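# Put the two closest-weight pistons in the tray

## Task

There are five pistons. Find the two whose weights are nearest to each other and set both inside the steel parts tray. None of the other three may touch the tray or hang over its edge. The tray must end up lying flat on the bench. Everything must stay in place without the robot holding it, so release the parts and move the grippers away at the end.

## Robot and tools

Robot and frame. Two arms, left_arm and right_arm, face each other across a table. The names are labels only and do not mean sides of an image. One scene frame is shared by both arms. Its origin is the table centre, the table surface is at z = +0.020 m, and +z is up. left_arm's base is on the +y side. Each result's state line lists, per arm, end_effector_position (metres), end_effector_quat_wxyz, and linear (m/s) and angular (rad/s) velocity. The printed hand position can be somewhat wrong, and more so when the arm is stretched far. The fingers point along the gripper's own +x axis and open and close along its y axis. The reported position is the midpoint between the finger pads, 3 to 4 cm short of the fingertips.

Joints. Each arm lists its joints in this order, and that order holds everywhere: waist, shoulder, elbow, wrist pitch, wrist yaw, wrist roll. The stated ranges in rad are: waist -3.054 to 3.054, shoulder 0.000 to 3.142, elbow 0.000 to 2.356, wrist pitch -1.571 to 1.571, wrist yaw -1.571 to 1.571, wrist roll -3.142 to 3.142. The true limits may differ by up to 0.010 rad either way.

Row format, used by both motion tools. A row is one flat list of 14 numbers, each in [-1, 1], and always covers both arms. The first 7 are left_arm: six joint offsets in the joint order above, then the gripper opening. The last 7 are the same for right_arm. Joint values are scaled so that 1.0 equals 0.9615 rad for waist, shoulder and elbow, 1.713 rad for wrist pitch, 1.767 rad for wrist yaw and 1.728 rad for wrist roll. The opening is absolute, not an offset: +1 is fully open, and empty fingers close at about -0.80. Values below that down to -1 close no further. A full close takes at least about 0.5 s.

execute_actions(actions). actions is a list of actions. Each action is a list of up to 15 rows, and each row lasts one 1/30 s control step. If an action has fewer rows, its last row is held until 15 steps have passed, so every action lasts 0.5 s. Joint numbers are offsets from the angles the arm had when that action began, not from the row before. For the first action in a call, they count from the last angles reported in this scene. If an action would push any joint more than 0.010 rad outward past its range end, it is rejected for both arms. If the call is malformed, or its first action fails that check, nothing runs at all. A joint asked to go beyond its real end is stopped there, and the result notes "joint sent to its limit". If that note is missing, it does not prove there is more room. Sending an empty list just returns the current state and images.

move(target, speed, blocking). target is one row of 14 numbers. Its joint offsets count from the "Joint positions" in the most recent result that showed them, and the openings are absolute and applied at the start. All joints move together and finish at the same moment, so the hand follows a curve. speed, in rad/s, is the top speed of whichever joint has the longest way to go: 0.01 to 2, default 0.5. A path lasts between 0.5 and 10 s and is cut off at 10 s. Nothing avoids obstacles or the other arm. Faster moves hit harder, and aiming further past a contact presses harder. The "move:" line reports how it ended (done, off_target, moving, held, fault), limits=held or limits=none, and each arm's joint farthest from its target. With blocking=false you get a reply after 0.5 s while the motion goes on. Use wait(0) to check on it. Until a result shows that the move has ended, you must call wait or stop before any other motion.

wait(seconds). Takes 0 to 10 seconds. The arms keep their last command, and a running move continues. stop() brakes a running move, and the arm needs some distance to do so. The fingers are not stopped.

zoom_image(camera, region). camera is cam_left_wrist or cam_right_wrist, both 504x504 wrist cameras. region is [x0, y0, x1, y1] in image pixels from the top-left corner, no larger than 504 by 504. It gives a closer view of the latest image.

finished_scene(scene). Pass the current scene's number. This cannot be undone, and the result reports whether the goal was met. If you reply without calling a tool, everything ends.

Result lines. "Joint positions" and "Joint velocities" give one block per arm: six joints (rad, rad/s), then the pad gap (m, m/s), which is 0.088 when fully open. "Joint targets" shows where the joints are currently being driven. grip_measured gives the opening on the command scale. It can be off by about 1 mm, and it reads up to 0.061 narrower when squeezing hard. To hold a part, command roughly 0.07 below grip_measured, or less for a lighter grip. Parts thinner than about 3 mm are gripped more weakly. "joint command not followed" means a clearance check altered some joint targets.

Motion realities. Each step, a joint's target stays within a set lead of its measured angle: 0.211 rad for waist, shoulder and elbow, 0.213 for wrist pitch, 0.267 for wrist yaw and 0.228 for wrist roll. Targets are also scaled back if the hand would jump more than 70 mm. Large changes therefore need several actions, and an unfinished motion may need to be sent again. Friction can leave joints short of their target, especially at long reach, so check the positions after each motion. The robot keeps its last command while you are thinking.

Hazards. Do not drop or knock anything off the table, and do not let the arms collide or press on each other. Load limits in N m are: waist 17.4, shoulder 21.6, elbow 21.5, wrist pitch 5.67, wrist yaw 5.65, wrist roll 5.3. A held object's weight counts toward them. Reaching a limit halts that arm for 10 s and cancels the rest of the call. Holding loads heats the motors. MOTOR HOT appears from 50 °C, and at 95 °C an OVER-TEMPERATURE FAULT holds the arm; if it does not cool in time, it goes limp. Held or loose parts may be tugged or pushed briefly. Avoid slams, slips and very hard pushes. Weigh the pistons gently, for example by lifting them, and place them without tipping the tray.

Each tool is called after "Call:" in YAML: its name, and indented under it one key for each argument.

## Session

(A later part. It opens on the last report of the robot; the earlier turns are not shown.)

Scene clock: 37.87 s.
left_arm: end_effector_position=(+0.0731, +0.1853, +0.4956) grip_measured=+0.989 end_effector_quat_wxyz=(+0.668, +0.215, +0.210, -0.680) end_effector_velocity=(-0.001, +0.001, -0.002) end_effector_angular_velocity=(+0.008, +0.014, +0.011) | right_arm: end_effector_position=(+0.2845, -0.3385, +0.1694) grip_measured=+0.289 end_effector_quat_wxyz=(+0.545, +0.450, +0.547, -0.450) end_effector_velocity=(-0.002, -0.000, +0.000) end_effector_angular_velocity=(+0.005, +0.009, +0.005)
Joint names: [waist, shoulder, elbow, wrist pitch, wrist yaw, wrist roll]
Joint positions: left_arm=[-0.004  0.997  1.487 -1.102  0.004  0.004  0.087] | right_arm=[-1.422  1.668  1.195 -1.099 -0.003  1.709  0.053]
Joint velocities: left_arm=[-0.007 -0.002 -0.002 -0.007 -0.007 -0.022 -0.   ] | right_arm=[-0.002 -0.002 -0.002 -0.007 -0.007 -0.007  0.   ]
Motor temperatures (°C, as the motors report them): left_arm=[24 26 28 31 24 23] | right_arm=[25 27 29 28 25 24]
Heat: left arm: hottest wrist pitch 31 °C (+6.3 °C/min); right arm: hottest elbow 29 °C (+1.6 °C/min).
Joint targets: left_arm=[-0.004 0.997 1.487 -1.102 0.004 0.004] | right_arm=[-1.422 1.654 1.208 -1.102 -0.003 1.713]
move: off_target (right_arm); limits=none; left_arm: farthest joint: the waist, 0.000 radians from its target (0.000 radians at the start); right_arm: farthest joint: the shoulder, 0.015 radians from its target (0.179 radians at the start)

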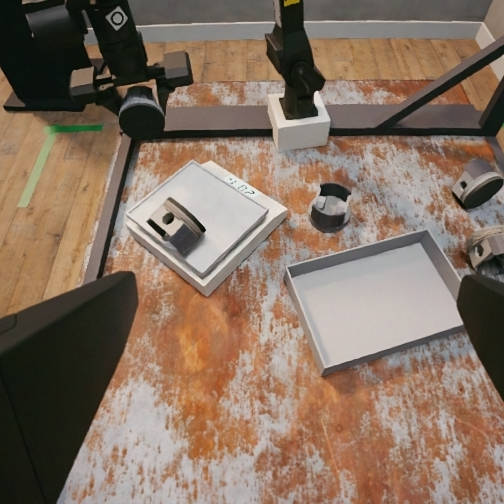

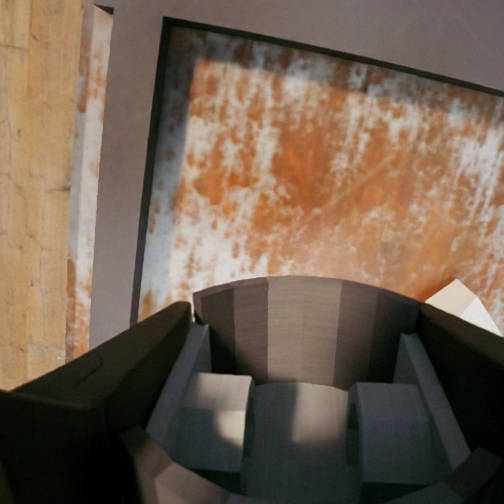

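Call:
move:
  target: [0,0,0,0,0,0,1, 0.61,-0.138,-0.198,0.039,0,0.817,0.2]
  speed: 1.4

Scene clock: 40.27 s.
left_arm: end_effector_position=(+0.0731, +0.1853, +0.4956) grip_measured=+0.989 end_effector_quat_wxyz=(+0.668, +0.215, +0.210, -0.680) end_effector_velocity=(+0.002, +0.002, +0.000) end_effector_angular_velocity=(+0.002, +0.002, +0.013) | right_arm: end_effector_position=(+0.1650, -0.2314, +0.1544) grip_measured=+0.289 end_effector_quat_wxyz=(+0.319, +0.629, +0.320, -0.633) end_effector_velocity=(-0.004, +0.001, +0.000) end_effector_angular_velocity=(+0.008, +0.022, +0.010)
Joint names: [waist, shoulder, elbow, wrist pitch, wrist yaw, wrist roll]
Joint positions: left_arm=[-0.004  0.997  1.487 -1.102  0.004  0.004  0.087] | right_arm=[-0.839  1.551  1.011 -1.035 -0.003  3.118  0.053]
Joint velocities: left_arm=[ 0.002 -0.002  0.002 -0.007 -0.007 -0.007 -0.   ] | right_arm=[ 0.002 -0.002 -0.002 -0.007 -0.022 -0.007 -0.   ]
Motor temperatures (°C, as the motors report them): left_arm=[24 26 28 31 24 23] | right_arm=[25 27 29 28 25 24]
Heat: left arm: hottest wrist pitch 31 °C (+6.0 °C/min); right arm: hottest elbow 29 °C (+1.5 °C/min).
Joint targets: left_arm=[-0.004 0.997 1.487 -1.102 0.004 0.004] | right_arm=[-0.835 1.536 1.005 -1.032 -0.003 3.121]
move: off_target (right_arm); limits=none; left_arm: farthest joint: the waist, 0.000 radians from its target (0.000 radians at the start); right_arm: farthest joint: the shoulder, 0.015 radians from its target (0.133 radians at the start)

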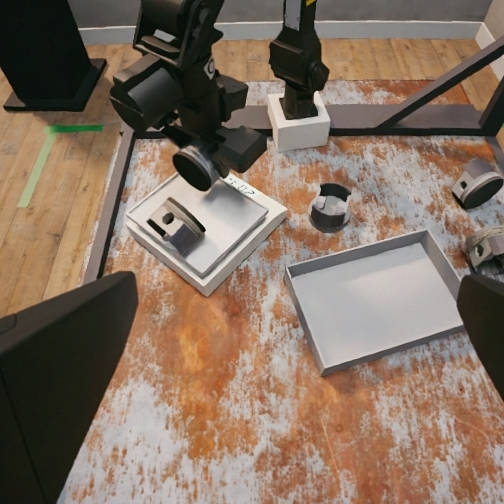

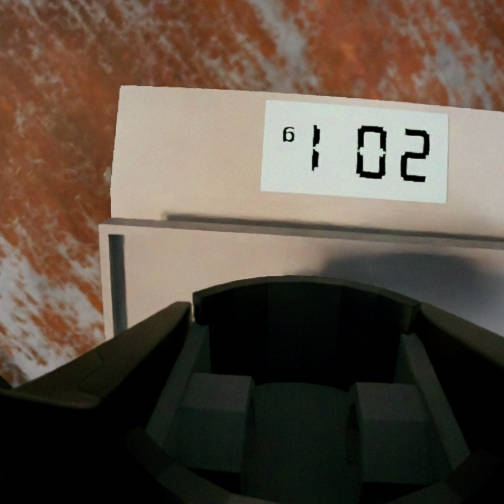

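Call:
move:
  target: [0,0,0,0,0,0,1, 0,0.073,-0.047,0.06,0,0,0.2]
  speed: 0.2

Call:
execute_actions:
  actions:
    - [[0,0,0,0,0,0,1,0,0,0,0,0,0,0.25],[0,0,0,0,0,0,1,0,0,0,0,0,0,0.29],[0,0,0,0,0,0,1,0,0,0,0,0,0,0.33],[0,0,0,0,0,0,1,0,0,0,0,0,0,0.37],[0,0,0,0,0,0,1,0,0,0,0,0,0,0.41],[0,0,0,0,0,0,1,0,0,0,0,0,0,0.45],[0,0,0,0,0,0,1,0,0,0,0,0,0,0.5]]

Call:
wait:
  seconds: 1.5

Scene clock: 41.80 s.
left_arm: end_effector_position=(+0.0731, +0.1853, +0.4956) grip_measured=+0.989 end_effector_quat_wxyz=(+0.668, +0.215, +0.210, -0.680) end_effector_velocity=(+0.002, +0.001, -0.003) end_effector_angular_velocity=(+0.012, +0.002, +0.013) | right_arm: end_effector_position=(+0.1696, -0.2255, +0.1313) grip_measured=+0.289 end_effector_quat_wxyz=(+0.319, +0.630, +0.320, -0.632) end_effector_velocity=(-0.001, -0.000, -0.001) end_effector_angular_velocity=(+0.006, +0.004, +0.005)
Joint names: [waist, shoulder, elbow, wrist pitch, wrist yaw, wrist roll]
Joint positions: left_arm=[-0.004  0.997  1.487 -1.102  0.004  0.004  0.087] | right_arm=[-0.839  1.609  0.973 -0.937 -0.003  3.118  0.053]
Joint velocities: left_arm=[ 0.002 -0.002 -0.007 -0.007 -0.007 -0.007 -0.   ] | right_arm=[-0.002 -0.002 -0.007  0.007 -0.007 -0.007  0.   ]
Motor temperatures (°C, as the motors report them): left_arm=[24 26 28 32 24 23] | right_arm=[25 27 29 28 25 24]
Heat: left arm: hottest wrist pitch 32 °C (+7.2 °C/min); right arm: hottest elbow 29 °C (+1.4 °C/min).
Joint targets: left_arm=[-0.004 0.997 1.487 -1.102 0.004 0.004] | right_arm=[-0.839 1.621 0.966 -0.932 -0.003 3.118]
move: off_target (right_arm); limits=none; left_arm: farthest joint: the waist, 0.000 radians from its target (0.000 radians at the start); right_arm: farthest joint: the shoulder, 0.012 radians from its target (0.071 radians at the start)

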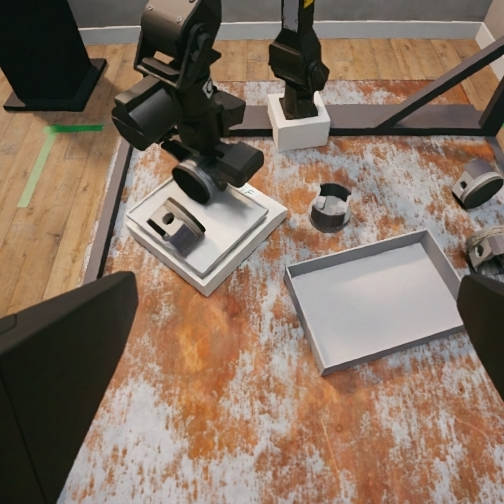

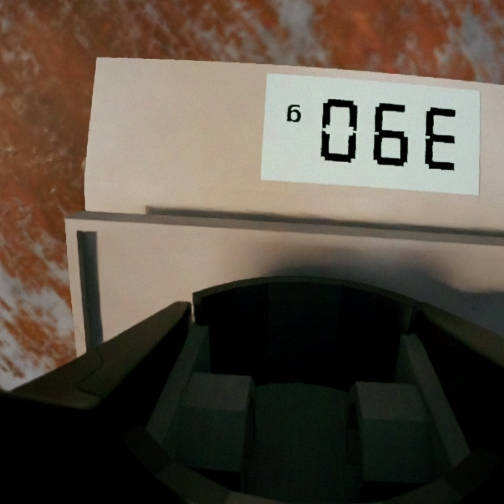

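Scene clock: 42.30 s.
left_arm: end_effector_position=(+0.0731, +0.1853, +0.4956) grip_measured=+0.989 end_effector_quat_wxyz=(+0.668, +0.215, +0.210, -0.680) end_effector_velocity=(+0.001, +0.005, -0.003) end_effector_angular_velocity=(+0.017, +0.002, +0.008) | right_arm: end_effector_position=(+0.1696, -0.2255, +0.1313) grip_measured=+0.487 end_effector_quat_wxyz=(+0.319, +0.630, +0.320, -0.632) end_effector_velocity=(-0.002, -0.001, +0.000) end_effector_angular_velocity=(-0.001, +0.010, -0.010)
Joint names: [waist, shoulder, elbow, wrist pitch, wrist yaw, wrist roll]
Joint positions: left_arm=[-0.004  0.997  1.487 -1.102  0.004  0.004  0.087] | right_arm=[-0.839  1.609  0.973 -0.937 -0.003  3.118  0.063]
Joint velocities: left_arm=[-0.002 -0.007 -0.002 -0.022 -0.007 -0.007 -0.   ] | right_arm=[-0.002 -0.002 -0.002 -0.007 -0.007  0.007  0.005]
Motor temperatures (°C, as the motors report them): left_arm=[24 26 28 32 24 23] | right_arm=[25 27 29 28 25 24]
Heat: left arm: hottest wrist pitch 32 °C (+7.1 °C/min); right arm: hottest elbow 29 °C (+1.4 °C/min).
Joint targets: left_arm=[-0.004 0.997 1.487 -1.102 0.004 0.004] | right_arm=[-0.839 1.609 0.973 -0.937 -0.003 3.118]

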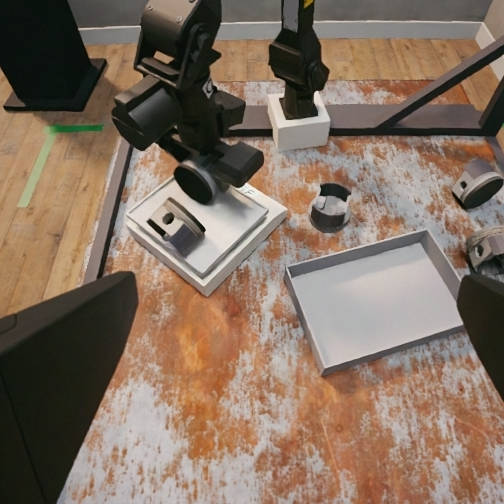

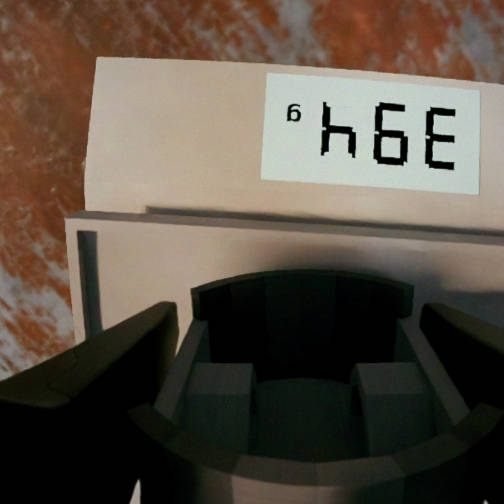

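Scene clock: 43.80 s.
left_arm: end_effector_position=(+0.0731, +0.1853, +0.4956) grip_measured=+0.989 end_effector_quat_wxyz=(+0.668, +0.215, +0.210, -0.680) end_effector_velocity=(+0.001, +0.002, +0.000) end_effector_angular_velocity=(+0.002, -0.010, -0.001) | right_arm: end_effector_position=(+0.1696, -0.2255, +0.1313) grip_measured=+0.498 end_effector_quat_wxyz=(+0.319, +0.630, +0.320, -0.632) end_effector_velocity=(-0.001, -0.000, +0.002) end_effector_angular_velocity=(+0.006, +0.004, +0.005)
Joint names: [waist, shoulder, elbow, wrist pitch, wrist yaw, wrist roll]
Joint positions: left_arm=[-0.004  0.997  1.487 -1.102  0.004  0.004  0.087] | right_arm=[-0.839  1.609  0.973 -0.937 -0.003  3.118  0.063]
Joint velocities: left_arm=[-0.002 -0.002  0.002 -0.007 -0.007  0.007 -0.   ] | right_arm=[-0.002 -0.007  0.002 -0.007 -0.007 -0.007 -0.   ]
Motor temperatures (°C, as the motors report them): left_arm=[24 26 28 32 24 23] | right_arm=[25 27 29 28 25 24]
Heat: left arm: hottest wrist pitch 32 °C (+6.8 °C/min); right arm: hottest elbow 29 °C (+1.4 °C/min).
Joint targets: left_arm=[-0.004 0.997 1.487 -1.102 0.004 0.004] | right_arm=[-0.839 1.609 0.973 -0.937 -0.003 3.118]
wait: 1.50 s; at rest by 0.17 s

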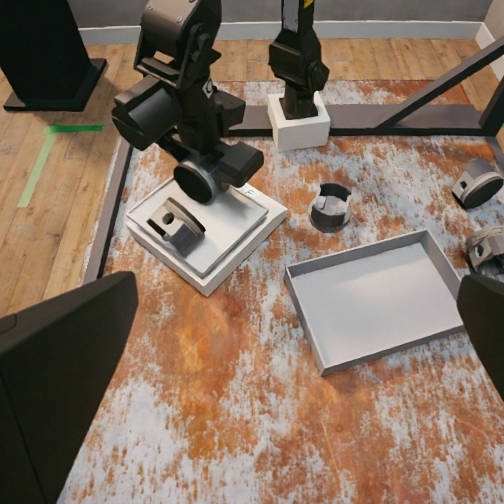

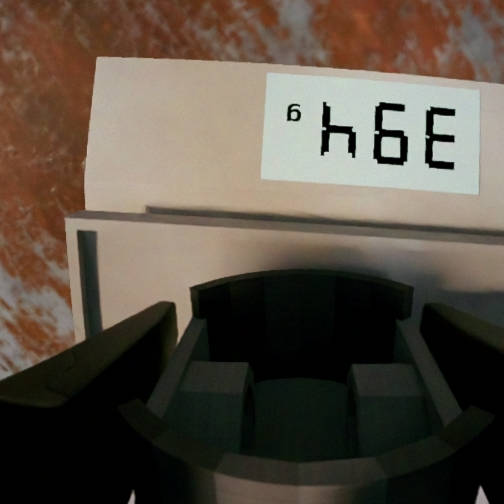

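Call:
execute_actions:
  actions:
    - [[0,0,0,0,0,0,1,0,0,0,0,0,0,0.45],[0,0,0,0,0,0,1,0,0,0,0,0,0,0.4],[0,0,0,0,0,0,1,0,0,0,0,0,0,0.36],[0,0,0,0,0,0,1,0,0,0,0,0,0,0.33],[0,0,0,0,0,0,1,0,0,0,0,0,0,0.3],[0,0,0,0,0,0,1,0,0,0,0,0,0,0.27],[0,0,0,0,0,0,1,0,0,0,0,0,0,0.24],[0,0,0,0,0,0,1,0,0,0,0,0,0,0.2]]

Call:
move:
  target: [0,0,0,0,0,0,1, 0.385,-0.158,0.21,-0.19,0,0,0.2]
  speed: 0.8

Scene clock: 46.47 s.
left_arm: end_effector_position=(+0.0731, +0.1853, +0.4956) grip_measured=+0.989 end_effector_quat_wxyz=(+0.668, +0.215, +0.210, -0.680) end_effector_velocity=(+0.002, +0.001, -0.003) end_effector_angular_velocity=(+0.012, -0.007, +0.015) | right_arm: end_effector_position=(+0.1695, -0.2256, +0.1313) grip_measured=+0.291 end_effector_quat_wxyz=(+0.319, +0.629, +0.320, -0.632) end_effector_velocity=(-0.003, -0.001, +0.000) end_effector_angular_velocity=(-0.001, +0.010, -0.005)
Joint names: [waist, shoulder, elbow, wrist pitch, wrist yaw, wrist roll]
Joint positions: left_arm=[-0.004  0.997  1.487 -1.102  0.004  0.004  0.087] | right_arm=[-0.839  1.609  0.973 -0.938 -0.003  3.118  0.053]
Joint velocities: left_arm=[-0.007 -0.002 -0.007 -0.007 -0.022 -0.007 -0.   ] | right_arm=[ 0.002 -0.002 -0.002 -0.007 -0.007  0.007 -0.   ]
Motor temperatures (°C, as the motors report them): left_arm=[24 26 28 32 24 23] | right_arm=[25 27 29 28 25 24]
Heat: left arm: hottest wrist pitch 32 °C (+6.5 °C/min); right arm: hottest elbow 29 °C (+1.3 °C/min).
Joint targets: left_arm=[-0.004 0.997 1.487 -1.102 0.004 0.004] | right_arm=[-0.839 1.609 0.973 -0.937 -0.003 3.118]

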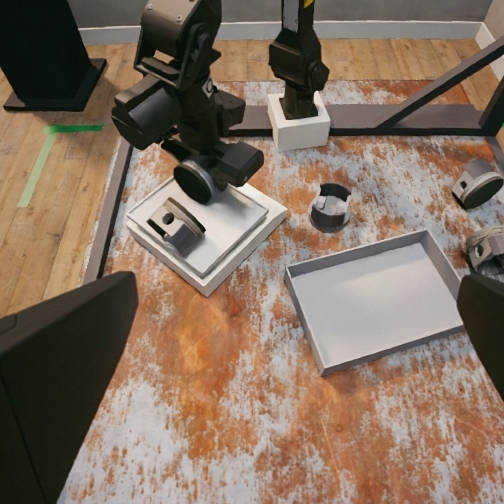

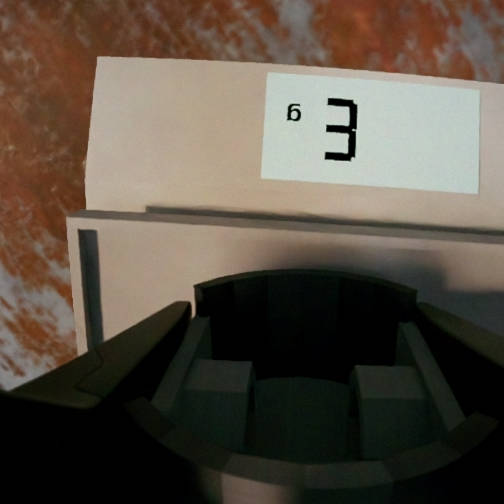

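Scene clock: 47.63 s.
left_arm: end_effector_position=(+0.0731, +0.1853, +0.4956) grip_measured=+0.989 end_effector_quat_wxyz=(+0.668, +0.215, +0.210, -0.680) end_effector_velocity=(+0.002, -0.000, +0.001) end_effector_angular_velocity=(-0.007, +0.002, +0.013) | right_arm: end_effector_position=(+0.0800, -0.1982, +0.2102) grip_measured=+0.291 end_effector_quat_wxyz=(+0.428, +0.562, +0.429, -0.562) end_effector_velocity=(-0.002, -0.005, -0.000) end_effector_angular_velocity=(-0.019, +0.013, +0.005)
Joint names: [waist, shoulder, elbow, wrist pitch, wrist yaw, wrist roll]
Joint positions: left_arm=[-0.004  0.997  1.487 -1.102  0.004  0.004  0.087] | right_arm=[-0.473  1.471  1.162 -1.261 -0.001  3.118  0.053]
Joint velocities: left_arm=[ 0.002 -0.002 -0.002  0.007 -0.007 -0.007 -0.   ] | right_arm=[-0.002 -0.002 -0.002 -0.022 -0.007 -0.007 -0.   ]
Motor temperatures (°C, as the motors report them): left_arm=[24 26 28 32 24 23] | right_arm=[25 28 29 28 25 24]
Heat: left arm: hottest wrist pitch 32 °C (+6.3 °C/min); right arm: hottest elbow 29 °C (+1.3 °C/min).
Joint targets: left_arm=[-0.004 0.997 1.487 -1.102 0.004 0.004] | right_arm=[-0.469 1.457 1.175 -1.263 -0.003 3.118]
move: off_target (right_arm); limits=none; left_arm: farthest joint: the waist, 0.000 radians from its target (0.000 radians at the start); right_arm: farthest joint: the shoulder, 0.014 radians from its target (0.152 radians at the start)

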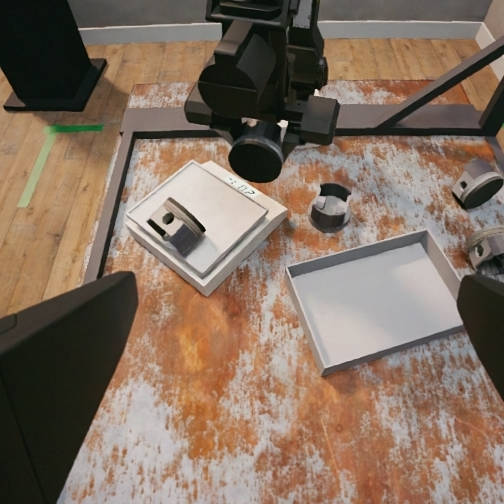

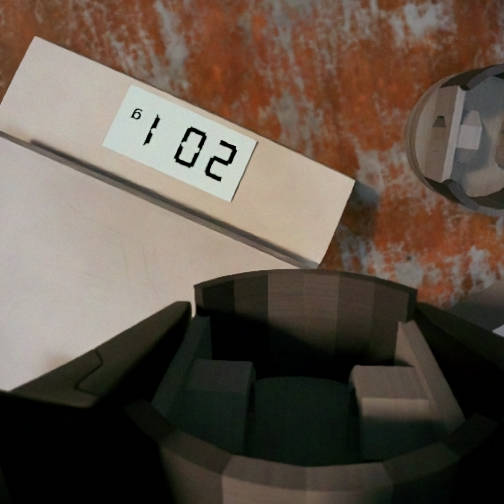

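Call:
move:
  target: [0,0,0,0,0,0,1, 1.0,0.055,-0.331,0.206,0,-0.88,0.2]
  speed: 1.5

Scene clock: 50.20 s.
left_arm: end_effector_position=(+0.0731, +0.1853, +0.4956) grip_measured=+0.989 end_effector_quat_wxyz=(+0.668, +0.215, +0.210, -0.680) end_effector_velocity=(+0.002, +0.003, -0.004) end_effector_angular_velocity=(+0.022, -0.019, +0.006) | right_arm: end_effector_position=(-0.1352, -0.2495, +0.1243) grip_measured=+0.292 end_effector_quat_wxyz=(+0.672, -0.223, +0.671, +0.219) end_effector_velocity=(-0.001, +0.000, -0.001) end_effector_angular_velocity=(-0.003, +0.007, +0.005)
Joint names: [waist, shoulder, elbow, wrist pitch, wrist yaw, wrist roll]
Joint positions: left_arm=[-0.004  0.997  1.487 -1.102  0.004  0.004  0.087] | right_arm=[ 0.485  1.516  0.85  -0.91  -0.001  1.601  0.053]
Joint velocities: left_arm=[-0.007 -0.002 -0.002 -0.022 -0.022  0.007 -0.   ] | right_arm=[-0.002  0.002 -0.002  0.007 -0.007 -0.007 -0.   ]
Motor temperatures (°C, as the motors report them): left_arm=[24 26 28 32 24 23] | right_arm=[25 28 30 28 25 24]
Heat: left arm: hottest wrist pitch 32 °C (+6.0 °C/min); right arm: hottest elbow 30 °C (+2.4 °C/min).
Joint targets: left_arm=[-0.004 0.997 1.487 -1.102 0.004 0.004] | right_arm=[0.489 1.524 0.844 -0.908 -0.001 1.597]
move: done; limits=none; left_arm: farthest joint: the waist, 0.000 radians from its target (0.000 radians at the start); right_arm: farthest joint: the shoulder, 0.008 radians from its target (0.053 radians at the start)

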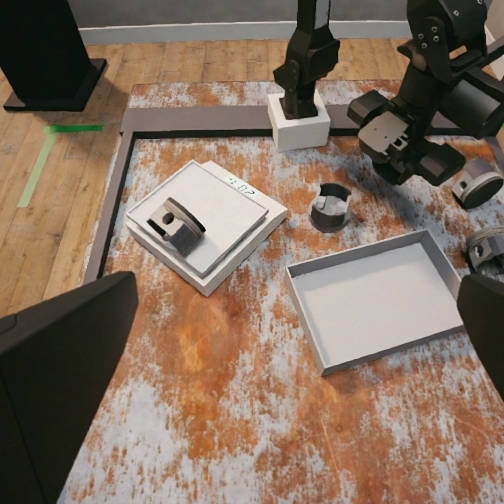

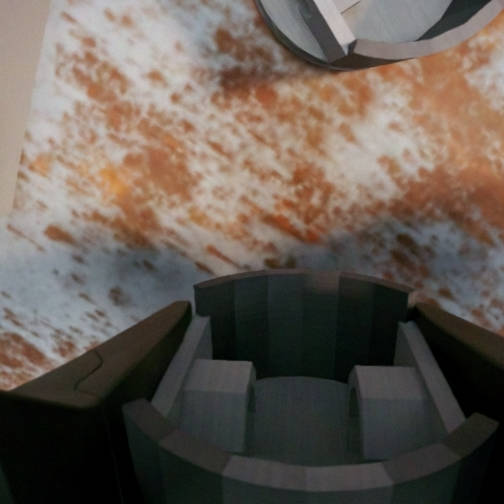

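Call:
move:
  target: [0,0,0,0,0,0,1, 0,0.142,-0.14,0.153,0,0,0.2]
  speed: 0.35

Call:
execute_actions:
  actions:
    - [[0,0,0,0,0,0,1,0,0,0,0,0,0,0.25],[0,0,0,0,0,0,1,0,0,0,0,0,0,0.29],[0,0,0,0,0,0,1,0,0,0,0,0,0,0.33],[0,0,0,0,0,0,1,0,0,0,0,0,0,0.37],[0,0,0,0,0,0,1,0,0,0,0,0,0,0.42],[0,0,0,0,0,0,1,0,0,0,0,0,0,0.5],[0,0,0,0,0,0,1,0,0,0,0,0,0,0.6],[0,0,0,0,0,0,1,0,0,0,0,0,0,0.7],[0,0,0,0,0,0,1,0,0,0,0,0,0,0.8],[0,0,0,0,0,0,1,0,0,0,0,0,0,0.9],[0,0,0,0,0,0,1,0,0,0,0,0,0,1]]

Scene clock: 52.10 s.
left_arm: end_effector_position=(+0.0731, +0.1853, +0.4956) grip_measured=+0.989 end_effector_quat_wxyz=(+0.668, +0.215, +0.210, -0.680) end_effector_velocity=(+0.001, -0.000, +0.003) end_effector_angular_velocity=(-0.012, -0.010, -0.001) | right_arm: end_effector_position=(-0.1355, -0.2492, +0.0692) grip_measured=+0.292 end_effector_quat_wxyz=(+0.671, -0.222, +0.672, +0.221) end_effector_velocity=(-0.001, +0.001, +0.001) end_effector_angular_velocity=(+0.005, +0.013, +0.005)
Joint names: [waist, shoulder, elbow, wrist pitch, wrist yaw, wrist roll]
Joint positions: left_arm=[-0.004  0.997  1.487 -1.102  0.004  0.004  0.087] | right_arm=[ 0.485  1.643  0.721 -0.65  -0.001  1.601  0.053]
Joint velocities: left_arm=[-0.002 -0.002  0.002  0.007 -0.007  0.007 -0.   ] | right_arm=[-0.002 -0.007 -0.002  0.007 -0.007 -0.007 -0.   ]
Motor temperatures (°C, as the motors report them): left_arm=[24 26 28 32 24 23] | right_arm=[25 27 30 28 25 24]
Heat: left arm: hottest wrist pitch 32 °C (+5.8 °C/min); right arm: hottest elbow 30 °C (+2.3 °C/min).
Joint targets: left_arm=[-0.004 0.997 1.487 -1.102 0.004 0.004] | right_arm=[0.485 1.652 0.715 -0.648 -0.001 1.601]
move: done; limits=none; left_arm: farthest joint: the waist, 0.000 radians from its target (0.000 radians at the start); right_arm: farthest joint: the shoulder, 0.009 radians from its target (0.137 radians at the start)

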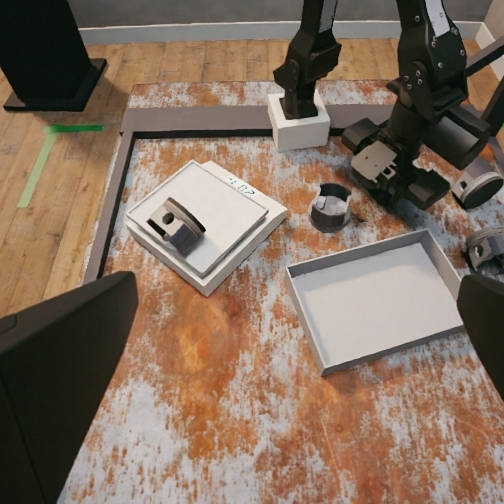

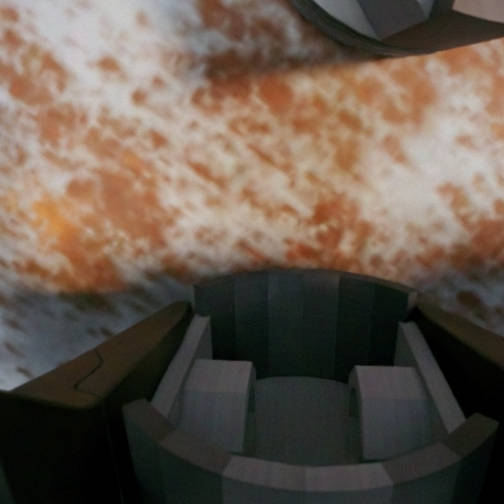

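Scene clock: 52.60 s.
left_arm: end_effector_position=(+0.0731, +0.1853, +0.4956) grip_measured=+0.989 end_effector_quat_wxyz=(+0.668, +0.215, +0.210, -0.680) end_effector_velocity=(+0.001, +0.005, -0.001) end_effector_angular_velocity=(+0.012, +0.002, +0.008) | right_arm: end_effector_position=(-0.1355, -0.2492, +0.0692) grip_measured=+0.919 end_effector_quat_wxyz=(+0.671, -0.222, +0.672, +0.221) end_effector_velocity=(+0.000, -0.003, -0.001) end_effector_angular_velocity=(-0.014, -0.002, +0.010)
Joint names: [waist, shoulder, elbow, wrist pitch, wrist yaw, wrist roll]
Joint positions: left_arm=[-0.004  0.997  1.487 -1.102  0.004  0.004  0.087] | right_arm=[ 0.485  1.643  0.721 -0.65  -0.001  1.601  0.084]
Joint velocities: left_arm=[-0.002 -0.007  0.002 -0.022 -0.007 -0.007 -0.   ] | right_arm=[ 0.002  0.002 -0.002 -0.007 -0.007 -0.007  0.039]
Motor temperatures (°C, as the motors report them): left_arm=[24 26 28 32 24 23] | right_arm=[25 27 30 28 25 24]
Heat: left arm: hottest wrist pitch 32 °C (+5.7 °C/min); right arm: hottest elbow 30 °C (+2.3 °C/min).
Joint targets: left_arm=[-0.004 0.997 1.487 -1.102 0.004 0.004] | right_arm=[0.485 1.643 0.721 -0.650 -0.001 1.601]

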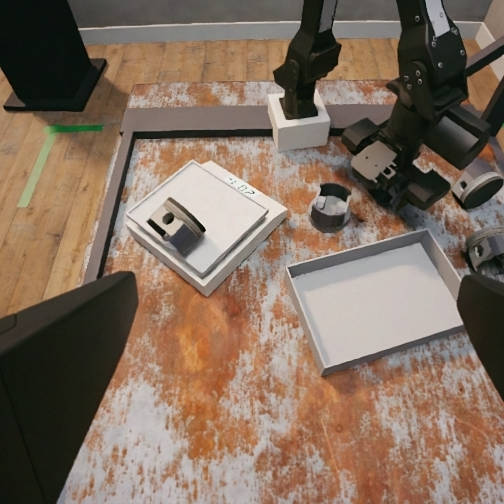

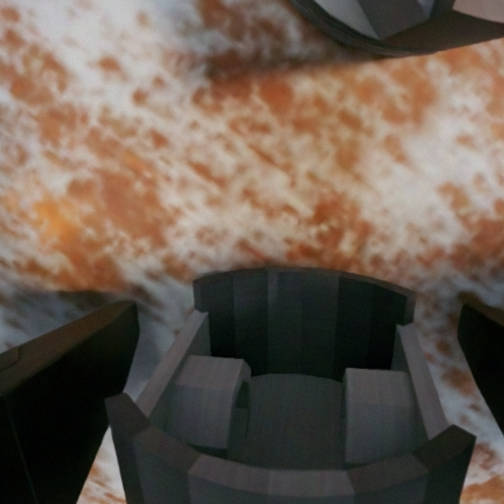

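Call:
move:
  target: [0,0,0,0,0,0,1, -0.52,-0.284,0.285,-0.308,0,-0.627,1]
  speed: 1.3

Scene clock: 55.13 s.
left_arm: end_effector_position=(+0.0731, +0.1853, +0.4956) grip_measured=+0.989 end_effector_quat_wxyz=(+0.668, +0.215, +0.210, -0.680) end_effector_velocity=(+0.001, +0.001, -0.002) end_effector_angular_velocity=(+0.007, -0.010, -0.001) | right_arm: end_effector_position=(-0.0278, -0.2168, +0.1860) grip_measured=+1.000 end_effector_quat_wxyz=(+0.580, -0.404, +0.579, +0.407) end_effector_velocity=(+0.000, -0.004, -0.002) end_effector_angular_velocity=(-0.018, +0.004, +0.005)
Joint names: [waist, shoulder, elbow, wrist pitch, wrist yaw, wrist roll]
Joint positions: left_arm=[-0.004  0.997  1.487 -1.102  0.004  0.004  0.087] | right_arm=[-0.011  1.379  0.987 -1.176 -0.001  0.52   0.088]
Joint velocities: left_arm=[-0.002 -0.002 -0.002 -0.007 -0.007  0.007 -0.   ] | right_arm=[-0.002  0.002 -0.007 -0.007 -0.007 -0.007  0.   ]
Motor temperatures (°C, as the motors report them): left_arm=[24 26 28 33 24 23] | right_arm=[25 28 30 28 25 24]
Heat: left arm: hottest wrist pitch 33 °C (+6.5 °C/min); right arm: hottest elbow 30 °C (+2.2 °C/min).
Joint targets: left_arm=[-0.004 0.997 1.487 -1.102 0.004 0.004] | right_arm=[-0.015 1.370 0.995 -1.178 -0.001 0.517]
move: done; limits=none; left_arm: farthest joint: the waist, 0.000 radians from its target (0.000 radians at the start); right_arm: farthest joint: the shoulder, 0.009 radians from its target (0.273 radians at the start)

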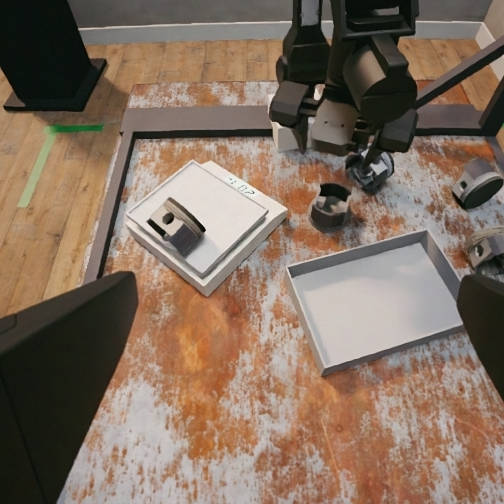

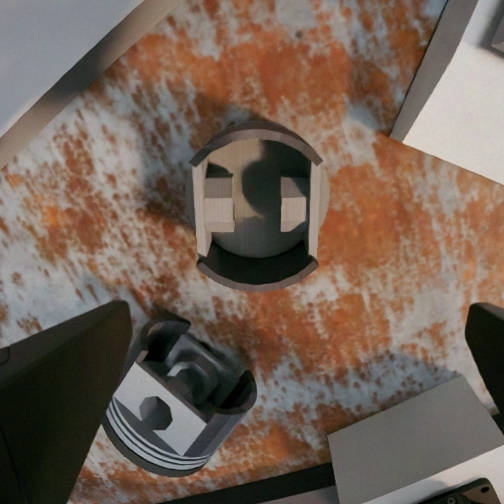

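Call:
move:
  target: [0,0,0,0,0,0,1, 0.032,0.221,-0.288,0.273,0,0.018,1]
  speed: 0.6

Call:
execute_actions:
  actions:
    - [[0,0,0,0,0,0,1,0,0,0,0,0,0,0.88],[0,0,0,0,0,0,1,0,0,0,0,0,0,0.76],[0,0,0,0,0,0,1,0,0,0,0,0,0,0.66],[0,0,0,0,0,0,1,0,0,0,0,0,0,0.57],[0,0,0,0,0,0,1,0,0,0,0,0,0,0.5],[0,0,0,0,0,0,1,0,0,0,0,0,0,0.44],[0,0,0,0,0,0,1,0,0,0,0,0,0,0.4],[0,0,0,0,0,0,1,0,0,0,0,0,0,0.36],[0,0,0,0,0,0,1,0,0,0,0,0,0,0.33],[0,0,0,0,0,0,1,0,0,0,0,0,0,0.3],[0,0,0,0,0,0,1,0,0,0,0,0,0,0.27],[0,0,0,0,0,0,1,0,0,0,0,0,0,0.24],[0,0,0,0,0,0,1,0,0,0,0,0,0,0.2]]

Scene clock: 58.07 s.
left_arm: end_effector_position=(+0.0731, +0.1853, +0.4956) grip_measured=+0.989 end_effector_quat_wxyz=(+0.668, +0.215, +0.210, -0.680) end_effector_velocity=(+0.001, +0.003, +0.001) end_effector_angular_velocity=(-0.002, +0.002, +0.008) | right_arm: end_effector_position=(-0.0352, -0.2103, +0.0822) grip_measured=+1.000 end_effector_quat_wxyz=(+0.579, -0.405, +0.580, +0.405) end_effector_velocity=(+0.000, -0.004, -0.001) end_effector_angular_velocity=(-0.013, +0.005, +0.020)
Joint names: [waist, shoulder, elbow, wrist pitch, wrist yaw, wrist roll]
Joint positions: left_arm=[-0.004  0.997  1.487 -1.102  0.004  0.004  0.087] | right_arm=[ 0.016  1.58   0.719 -0.71  -0.001  0.549  0.088]
Joint velocities: left_arm=[-0.002 -0.007  0.002 -0.007 -0.007 -0.007 -0.   ] | right_arm=[-0.002 -0.002 -0.007 -0.007 -0.007 -0.022  0.   ]
Motor temperatures (°C, as the motors report them): left_arm=[24 26 28 33 24 23] | right_arm=[25 27 30 28 25 24]
Heat: left arm: hottest wrist pitch 33 °C (+6.2 °C/min); right arm: hottest elbow 30 °C (+2.1 °C/min).
Joint targets: left_arm=[-0.004 0.997 1.487 -1.102 0.004 0.004] | right_arm=[0.020 1.591 0.711 -0.708 -0.001 0.552]
move: off_target (right_arm); limits=none; left_arm: farthest joint: the waist, 0.000 radians from its target (0.000 radians at the start); right_arm: farthest joint: the shoulder, 0.012 radians from its target (0.213 radians at the start)

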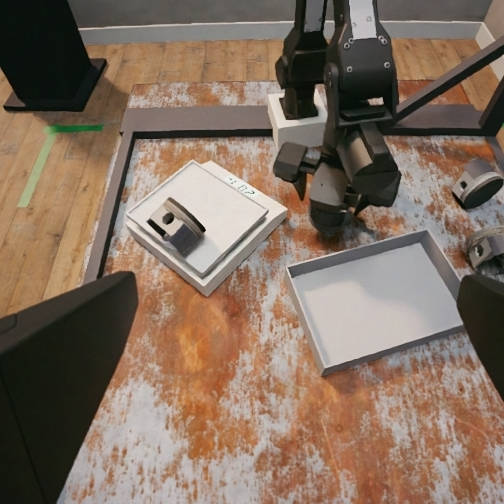

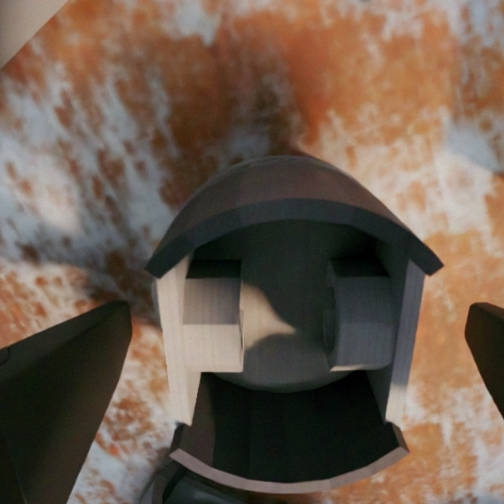

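Scene clock: 58.57 s.
left_arm: end_effector_position=(+0.0731, +0.1853, +0.4956) grip_measured=+0.989 end_effector_quat_wxyz=(+0.668, +0.215, +0.210, -0.680) end_effector_velocity=(-0.002, -0.000, +0.001) end_effector_angular_velocity=(-0.007, -0.002, -0.013) | right_arm: end_effector_position=(-0.0352, -0.2104, +0.0822) grip_measured=+0.284 end_effector_quat_wxyz=(+0.579, -0.405, +0.580, +0.405) end_effector_velocity=(-0.002, -0.003, -0.001) end_effector_angular_velocity=(-0.016, +0.019, +0.020)
Joint names: [waist, shoulder, elbow, wrist pitch, wrist yaw, wrist roll]
Joint positions: left_arm=[-0.004  0.997  1.487 -1.102  0.004  0.004  0.087] | right_arm=[ 0.016  1.58   0.719 -0.711 -0.002  0.549  0.053]
Joint velocities: left_arm=[-0.002 -0.002 -0.002  0.007  0.007  0.007 -0.   ] | right_arm=[-0.002  0.002 -0.002 -0.007 -0.022 -0.022  0.   ]
Motor temperatures (°C, as the motors report them): left_arm=[24 26 28 33 24 23] | right_arm=[25 27 30 28 25 24]
Heat: left arm: hottest wrist pitch 33 °C (+6.1 °C/min); right arm: hottest elbow 30 °C (+2.0 °C/min).
Joint targets: left_arm=[-0.004 0.997 1.487 -1.102 0.004 0.004] | right_arm=[0.016 1.580 0.719 -0.710 -0.001 0.549]

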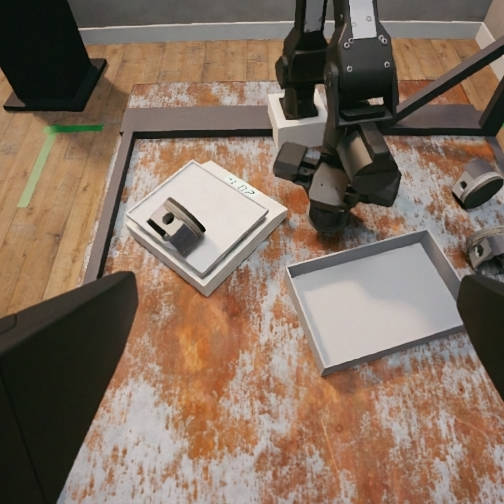

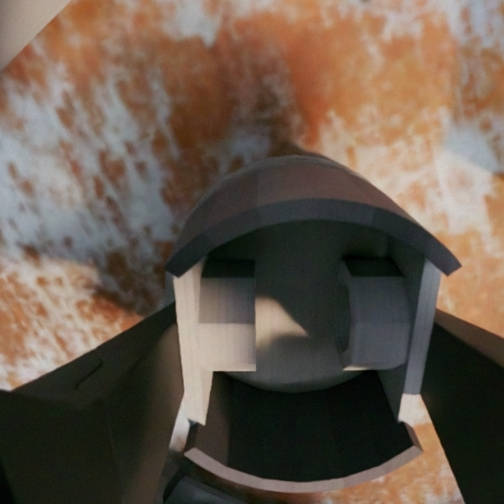

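Call:
move:
  target: [0,0,0,0,0,0,1, -0.1,-0.128,0.474,-0.322,0,0.52,0.2]
  speed: 1.3

Scene clock: 61.33 s.
left_arm: end_effector_position=(+0.0731, +0.1853, +0.4956) grip_measured=+0.989 end_effector_quat_wxyz=(+0.668, +0.215, +0.210, -0.680) end_effector_velocity=(+0.001, +0.000, -0.003) end_effector_angular_velocity=(+0.012, +0.002, +0.008) | right_arm: end_effector_position=(-0.0164, -0.1891, +0.2105) grip_measured=+0.284 end_effector_quat_wxyz=(+0.702, -0.081, +0.703, +0.083) end_effector_velocity=(-0.000, -0.004, -0.000) end_effector_angular_velocity=(-0.008, +0.007, -0.024)
Joint names: [waist, shoulder, elbow, wrist pitch, wrist yaw, wrist roll]
Joint positions: left_arm=[-0.004  0.997  1.487 -1.102  0.004  0.004  0.087] | right_arm=[-0.077  1.47   1.162 -1.26  -0.002  1.444  0.053]
Joint velocities: left_arm=[-0.002  0.002 -0.002 -0.007 -0.007 -0.007 -0.   ] | right_arm=[-0.002 -0.007 -0.007 -0.007 -0.007  0.022  0.   ]
Motor temperatures (°C, as the motors report them): left_arm=[24 26 29 33 24 23] | right_arm=[25 28 30 27 25 24]
Heat: left arm: hottest wrist pitch 33 °C (+6.1 °C/min); right arm: hottest elbow 30 °C (+2.0 °C/min).
Joint targets: left_arm=[-0.004 0.997 1.487 -1.102 0.004 0.004] | right_arm=[-0.080 1.457 1.175 -1.263 -0.002 1.447]
move: off_target (right_arm); limits=none; left_arm: farthest joint: the waist, 0.000 radians from its target (0.000 radians at the start); right_arm: farthest joint: the shoulder, 0.013 radians from its target (0.123 radians at the start)

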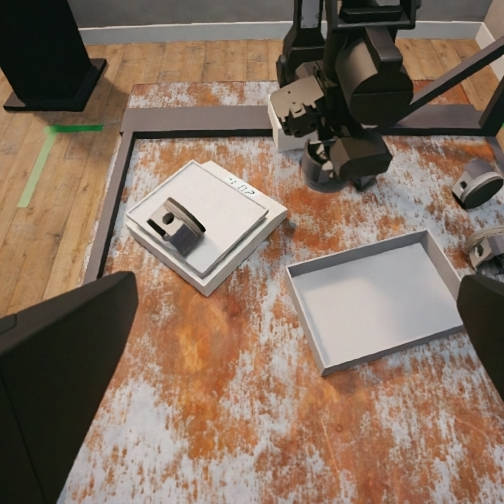

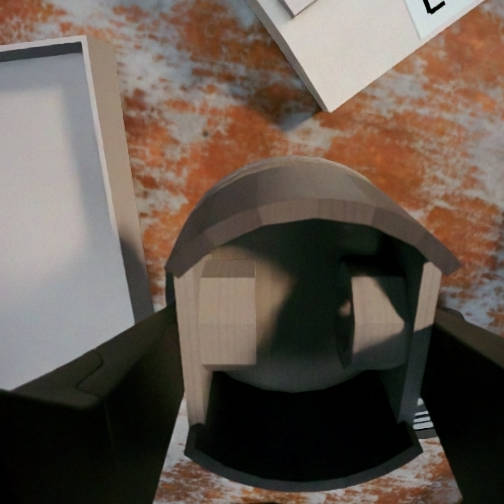

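Call:
move:
  target: [0,0,0,0,0,0,1, -0.807,0.191,0.149,0.025,0,0.97,0.2]
  speed: 1.6

Scene clock: 63.73 s.
left_arm: end_effector_position=(+0.0731, +0.1853, +0.4956) grip_measured=+0.989 end_effector_quat_wxyz=(+0.668, +0.215, +0.210, -0.680) end_effector_velocity=(+0.001, +0.001, -0.002) end_effector_angular_velocity=(+0.007, +0.002, +0.008) | right_arm: end_effector_position=(+0.1890, -0.2052, +0.2002) grip_measured=+0.284 end_effector_quat_wxyz=(+0.316, +0.632, +0.317, -0.632) end_effector_velocity=(-0.004, +0.001, -0.001) end_effector_angular_velocity=(+0.004, +0.025, +0.010)
Joint names: [waist, shoulder, elbow, wrist pitch, wrist yaw, wrist roll]
Joint positions: left_arm=[-0.004  0.997  1.487 -1.102  0.004  0.004  0.087] | right_arm=[-0.849  1.644  1.293 -1.219 -0.002  3.117  0.053]
Joint velocities: left_arm=[-0.002 -0.002 -0.002 -0.007 -0.007 -0.007 -0.   ] | right_arm=[ 0.002  0.002 -0.002 -0.007 -0.022 -0.007 -0.   ]
Motor temperatures (°C, as the motors report them): left_arm=[24 26 29 33 24 23] | right_arm=[25 28 30 27 25 24]
Heat: left arm: hottest wrist pitch 33 °C (+6.0 °C/min); right arm: hottest elbow 30 °C (+2.0 °C/min).
Joint targets: left_arm=[-0.004 0.997 1.487 -1.102 0.004 0.004] | right_arm=[-0.852 1.653 1.305 -1.217 -0.002 3.120]
move: off_target (right_arm); limits=none; left_arm: farthest joint: the waist, 0.000 radians from its target (0.000 radians at the start); right_arm: farthest joint: the elbow, 0.013 radians from its target (0.143 radians at the start)

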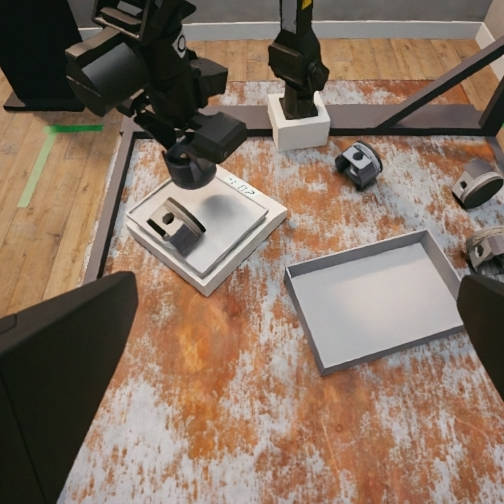

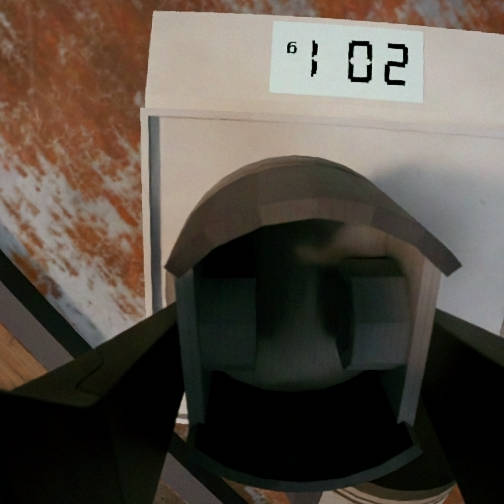

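Call:
move:
  target: [0,0,0,0,0,0,1, 0,0.057,-0.185,0.127,0,0,0.2]
  speed: 0.3

Call:
execute_actions:
  actions:
    - [[0,0,0,0,0,0,1,0,0,0,0,0,0,0.25],[0,0,0,0,0,0,1,0,0,0,0,0,0,0.29],[0,0,0,0,0,0,1,0,0,0,0,0,0,0.33],[0,0,0,0,0,0,1,0,0,0,0,0,0,0.37],[0,0,0,0,0,0,1,0,0,0,0,0,0,0.41],[0,0,0,0,0,0,1,0,0,0,0,0,0,0.45],[0,0,0,0,0,0,1,0,0,0,0,0,0,0.5]]

Call:
wait:
  seconds: 1.5

Scene clock: 65.53 s.
left_arm: end_effector_position=(+0.0731, +0.1853, +0.4956) grip_measured=+0.989 end_effector_quat_wxyz=(+0.668, +0.215, +0.210, -0.680) end_effector_velocity=(-0.002, +0.000, -0.001) end_effector_angular_velocity=(+0.007, -0.002, -0.013) | right_arm: end_effector_position=(+0.1892, -0.2050, +0.1474) grip_measured=+0.284 end_effector_quat_wxyz=(+0.316, +0.633, +0.317, -0.632) end_effector_velocity=(-0.001, -0.000, -0.002) end_effector_angular_velocity=(+0.003, +0.007, +0.020)
Joint names: [waist, shoulder, elbow, wrist pitch, wrist yaw, wrist roll]
Joint positions: left_arm=[-0.004  0.997  1.487 -1.102  0.004  0.004  0.087] | right_arm=[-0.849  1.688  1.126 -1.008 -0.002  3.117  0.053]
Joint velocities: left_arm=[-0.002  0.002  0.002 -0.007  0.007  0.007 -0.   ] | right_arm=[-0.002  0.002 -0.007  0.007 -0.007 -0.022 -0.   ]
Motor temperatures (°C, as the motors report them): left_arm=[24 26 29 33 24 23] | right_arm=[25 28 30 27 25 24]
Heat: left arm: hottest wrist pitch 33 °C (+6.0 °C/min); right arm: hottest elbow 30 °C (+1.0 °C/min).
Joint targets: left_arm=[-0.004 0.997 1.487 -1.102 0.004 0.004] | right_arm=[-0.849 1.699 1.115 -1.001 -0.002 3.117]
move: off_target (right_arm); limits=none; left_arm: farthest joint: the waist, 0.000 radians from its target (0.000 radians at the start); right_arm: farthest joint: the shoulder, 0.011 radians from its target (0.055 radians at the start)

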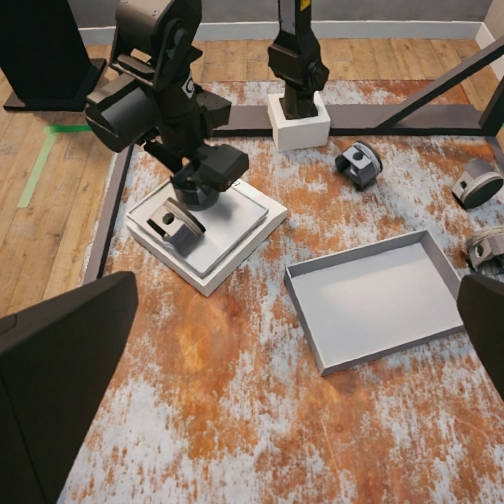

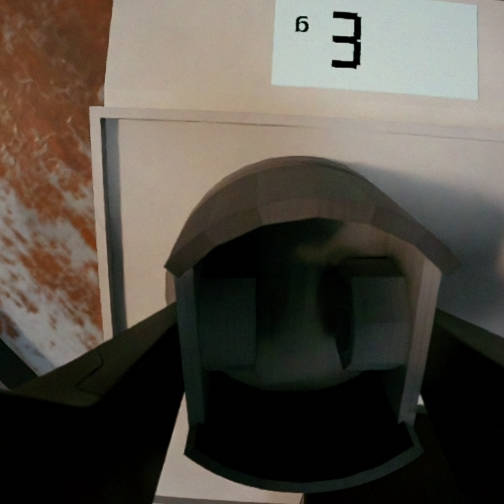

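Scene clock: 66.03 s.
left_arm: end_effector_position=(+0.0731, +0.1853, +0.4956) grip_measured=+0.989 end_effector_quat_wxyz=(+0.668, +0.215, +0.210, -0.680) end_effector_velocity=(+0.001, +0.001, -0.002) end_effector_angular_velocity=(+0.007, +0.002, +0.008) | right_arm: end_effector_position=(+0.1892, -0.2050, +0.1474) grip_measured=+0.487 end_effector_quat_wxyz=(+0.316, +0.633, +0.317, -0.632) end_effector_velocity=(-0.002, -0.002, +0.000) end_effector_angular_velocity=(-0.001, +0.010, +0.005)
Joint names: [waist, shoulder, elbow, wrist pitch, wrist yaw, wrist roll]
Joint positions: left_arm=[-0.004  0.997  1.487 -1.102  0.004  0.004  0.087] | right_arm=[-0.849  1.688  1.126 -1.008 -0.002  3.117  0.063]
Joint velocities: left_arm=[-0.002 -0.002 -0.002 -0.007 -0.007 -0.007 -0.   ] | right_arm=[-0.002 -0.002 -0.002 -0.007 -0.007 -0.007  0.005]
Motor temperatures (°C, as the motors report them): left_arm=[24 26 29 33 24 23] | right_arm=[25 28 30 27 25 24]
Heat: left arm: hottest wrist pitch 33 °C (+6.1 °C/min); right arm: hottest elbow 30 °C (+1.0 °C/min).
Joint targets: left_arm=[-0.004 0.997 1.487 -1.102 0.004 0.004] | right_arm=[-0.849 1.688 1.126 -1.008 -0.002 3.117]

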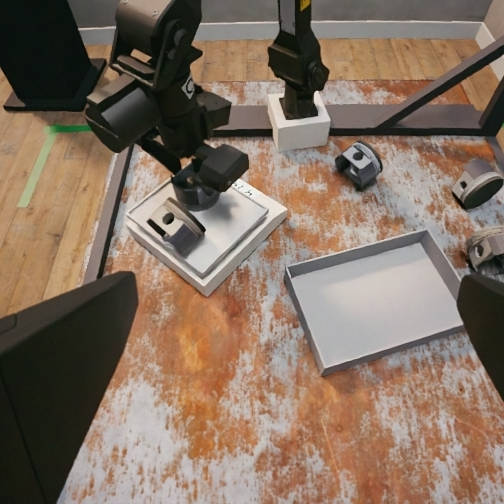

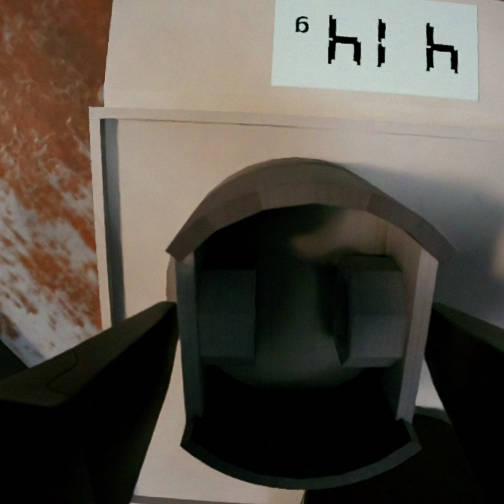

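Scene clock: 67.53 s.
left_arm: end_effector_position=(+0.0731, +0.1853, +0.4956) grip_measured=+0.989 end_effector_quat_wxyz=(+0.668, +0.215, +0.210, -0.680) end_effector_velocity=(+0.003, +0.001, -0.002) end_effector_angular_velocity=(+0.007, +0.005, +0.028) | right_arm: end_effector_position=(+0.1892, -0.2050, +0.1474) grip_measured=+0.498 end_effector_quat_wxyz=(+0.316, +0.633, +0.317, -0.632) end_effector_velocity=(+0.002, -0.000, +0.000) end_effector_angular_velocity=(+0.001, -0.010, +0.005)
Joint names: [waist, shoulder, elbow, wrist pitch, wrist yaw, wrist roll]
Joint positions: left_arm=[-0.004  0.997  1.487 -1.102  0.004  0.004  0.087] | right_arm=[-0.849  1.688  1.126 -1.008 -0.002  3.117  0.063]
Joint velocities: left_arm=[-0.002 -0.002 -0.002 -0.007 -0.022 -0.022 -0.   ] | right_arm=[-0.002 -0.002 -0.002  0.007  0.007 -0.007 -0.   ]
Motor temperatures (°C, as the motors report them): left_arm=[24 26 29 33 24 23] | right_arm=[25 28 30 27 25 24]
Heat: left arm: hottest wrist pitch 33 °C (+5.0 °C/min); right arm: hottest elbow 30 °C (+1.0 °C/min).
Joint targets: left_arm=[-0.004 0.997 1.487 -1.102 0.004 0.004] | right_arm=[-0.849 1.688 1.126 -1.008 -0.002 3.117]
wait: 1.50 s; at rest by 0.17 s

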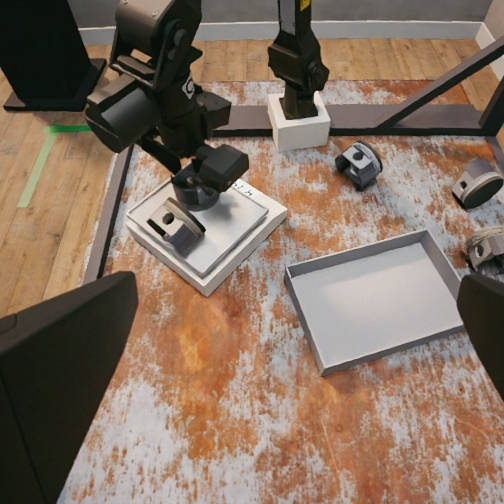

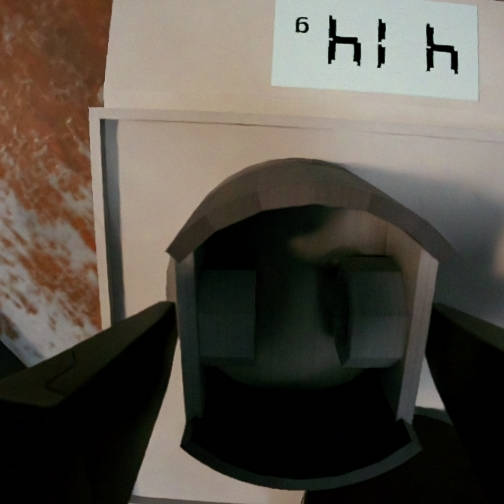

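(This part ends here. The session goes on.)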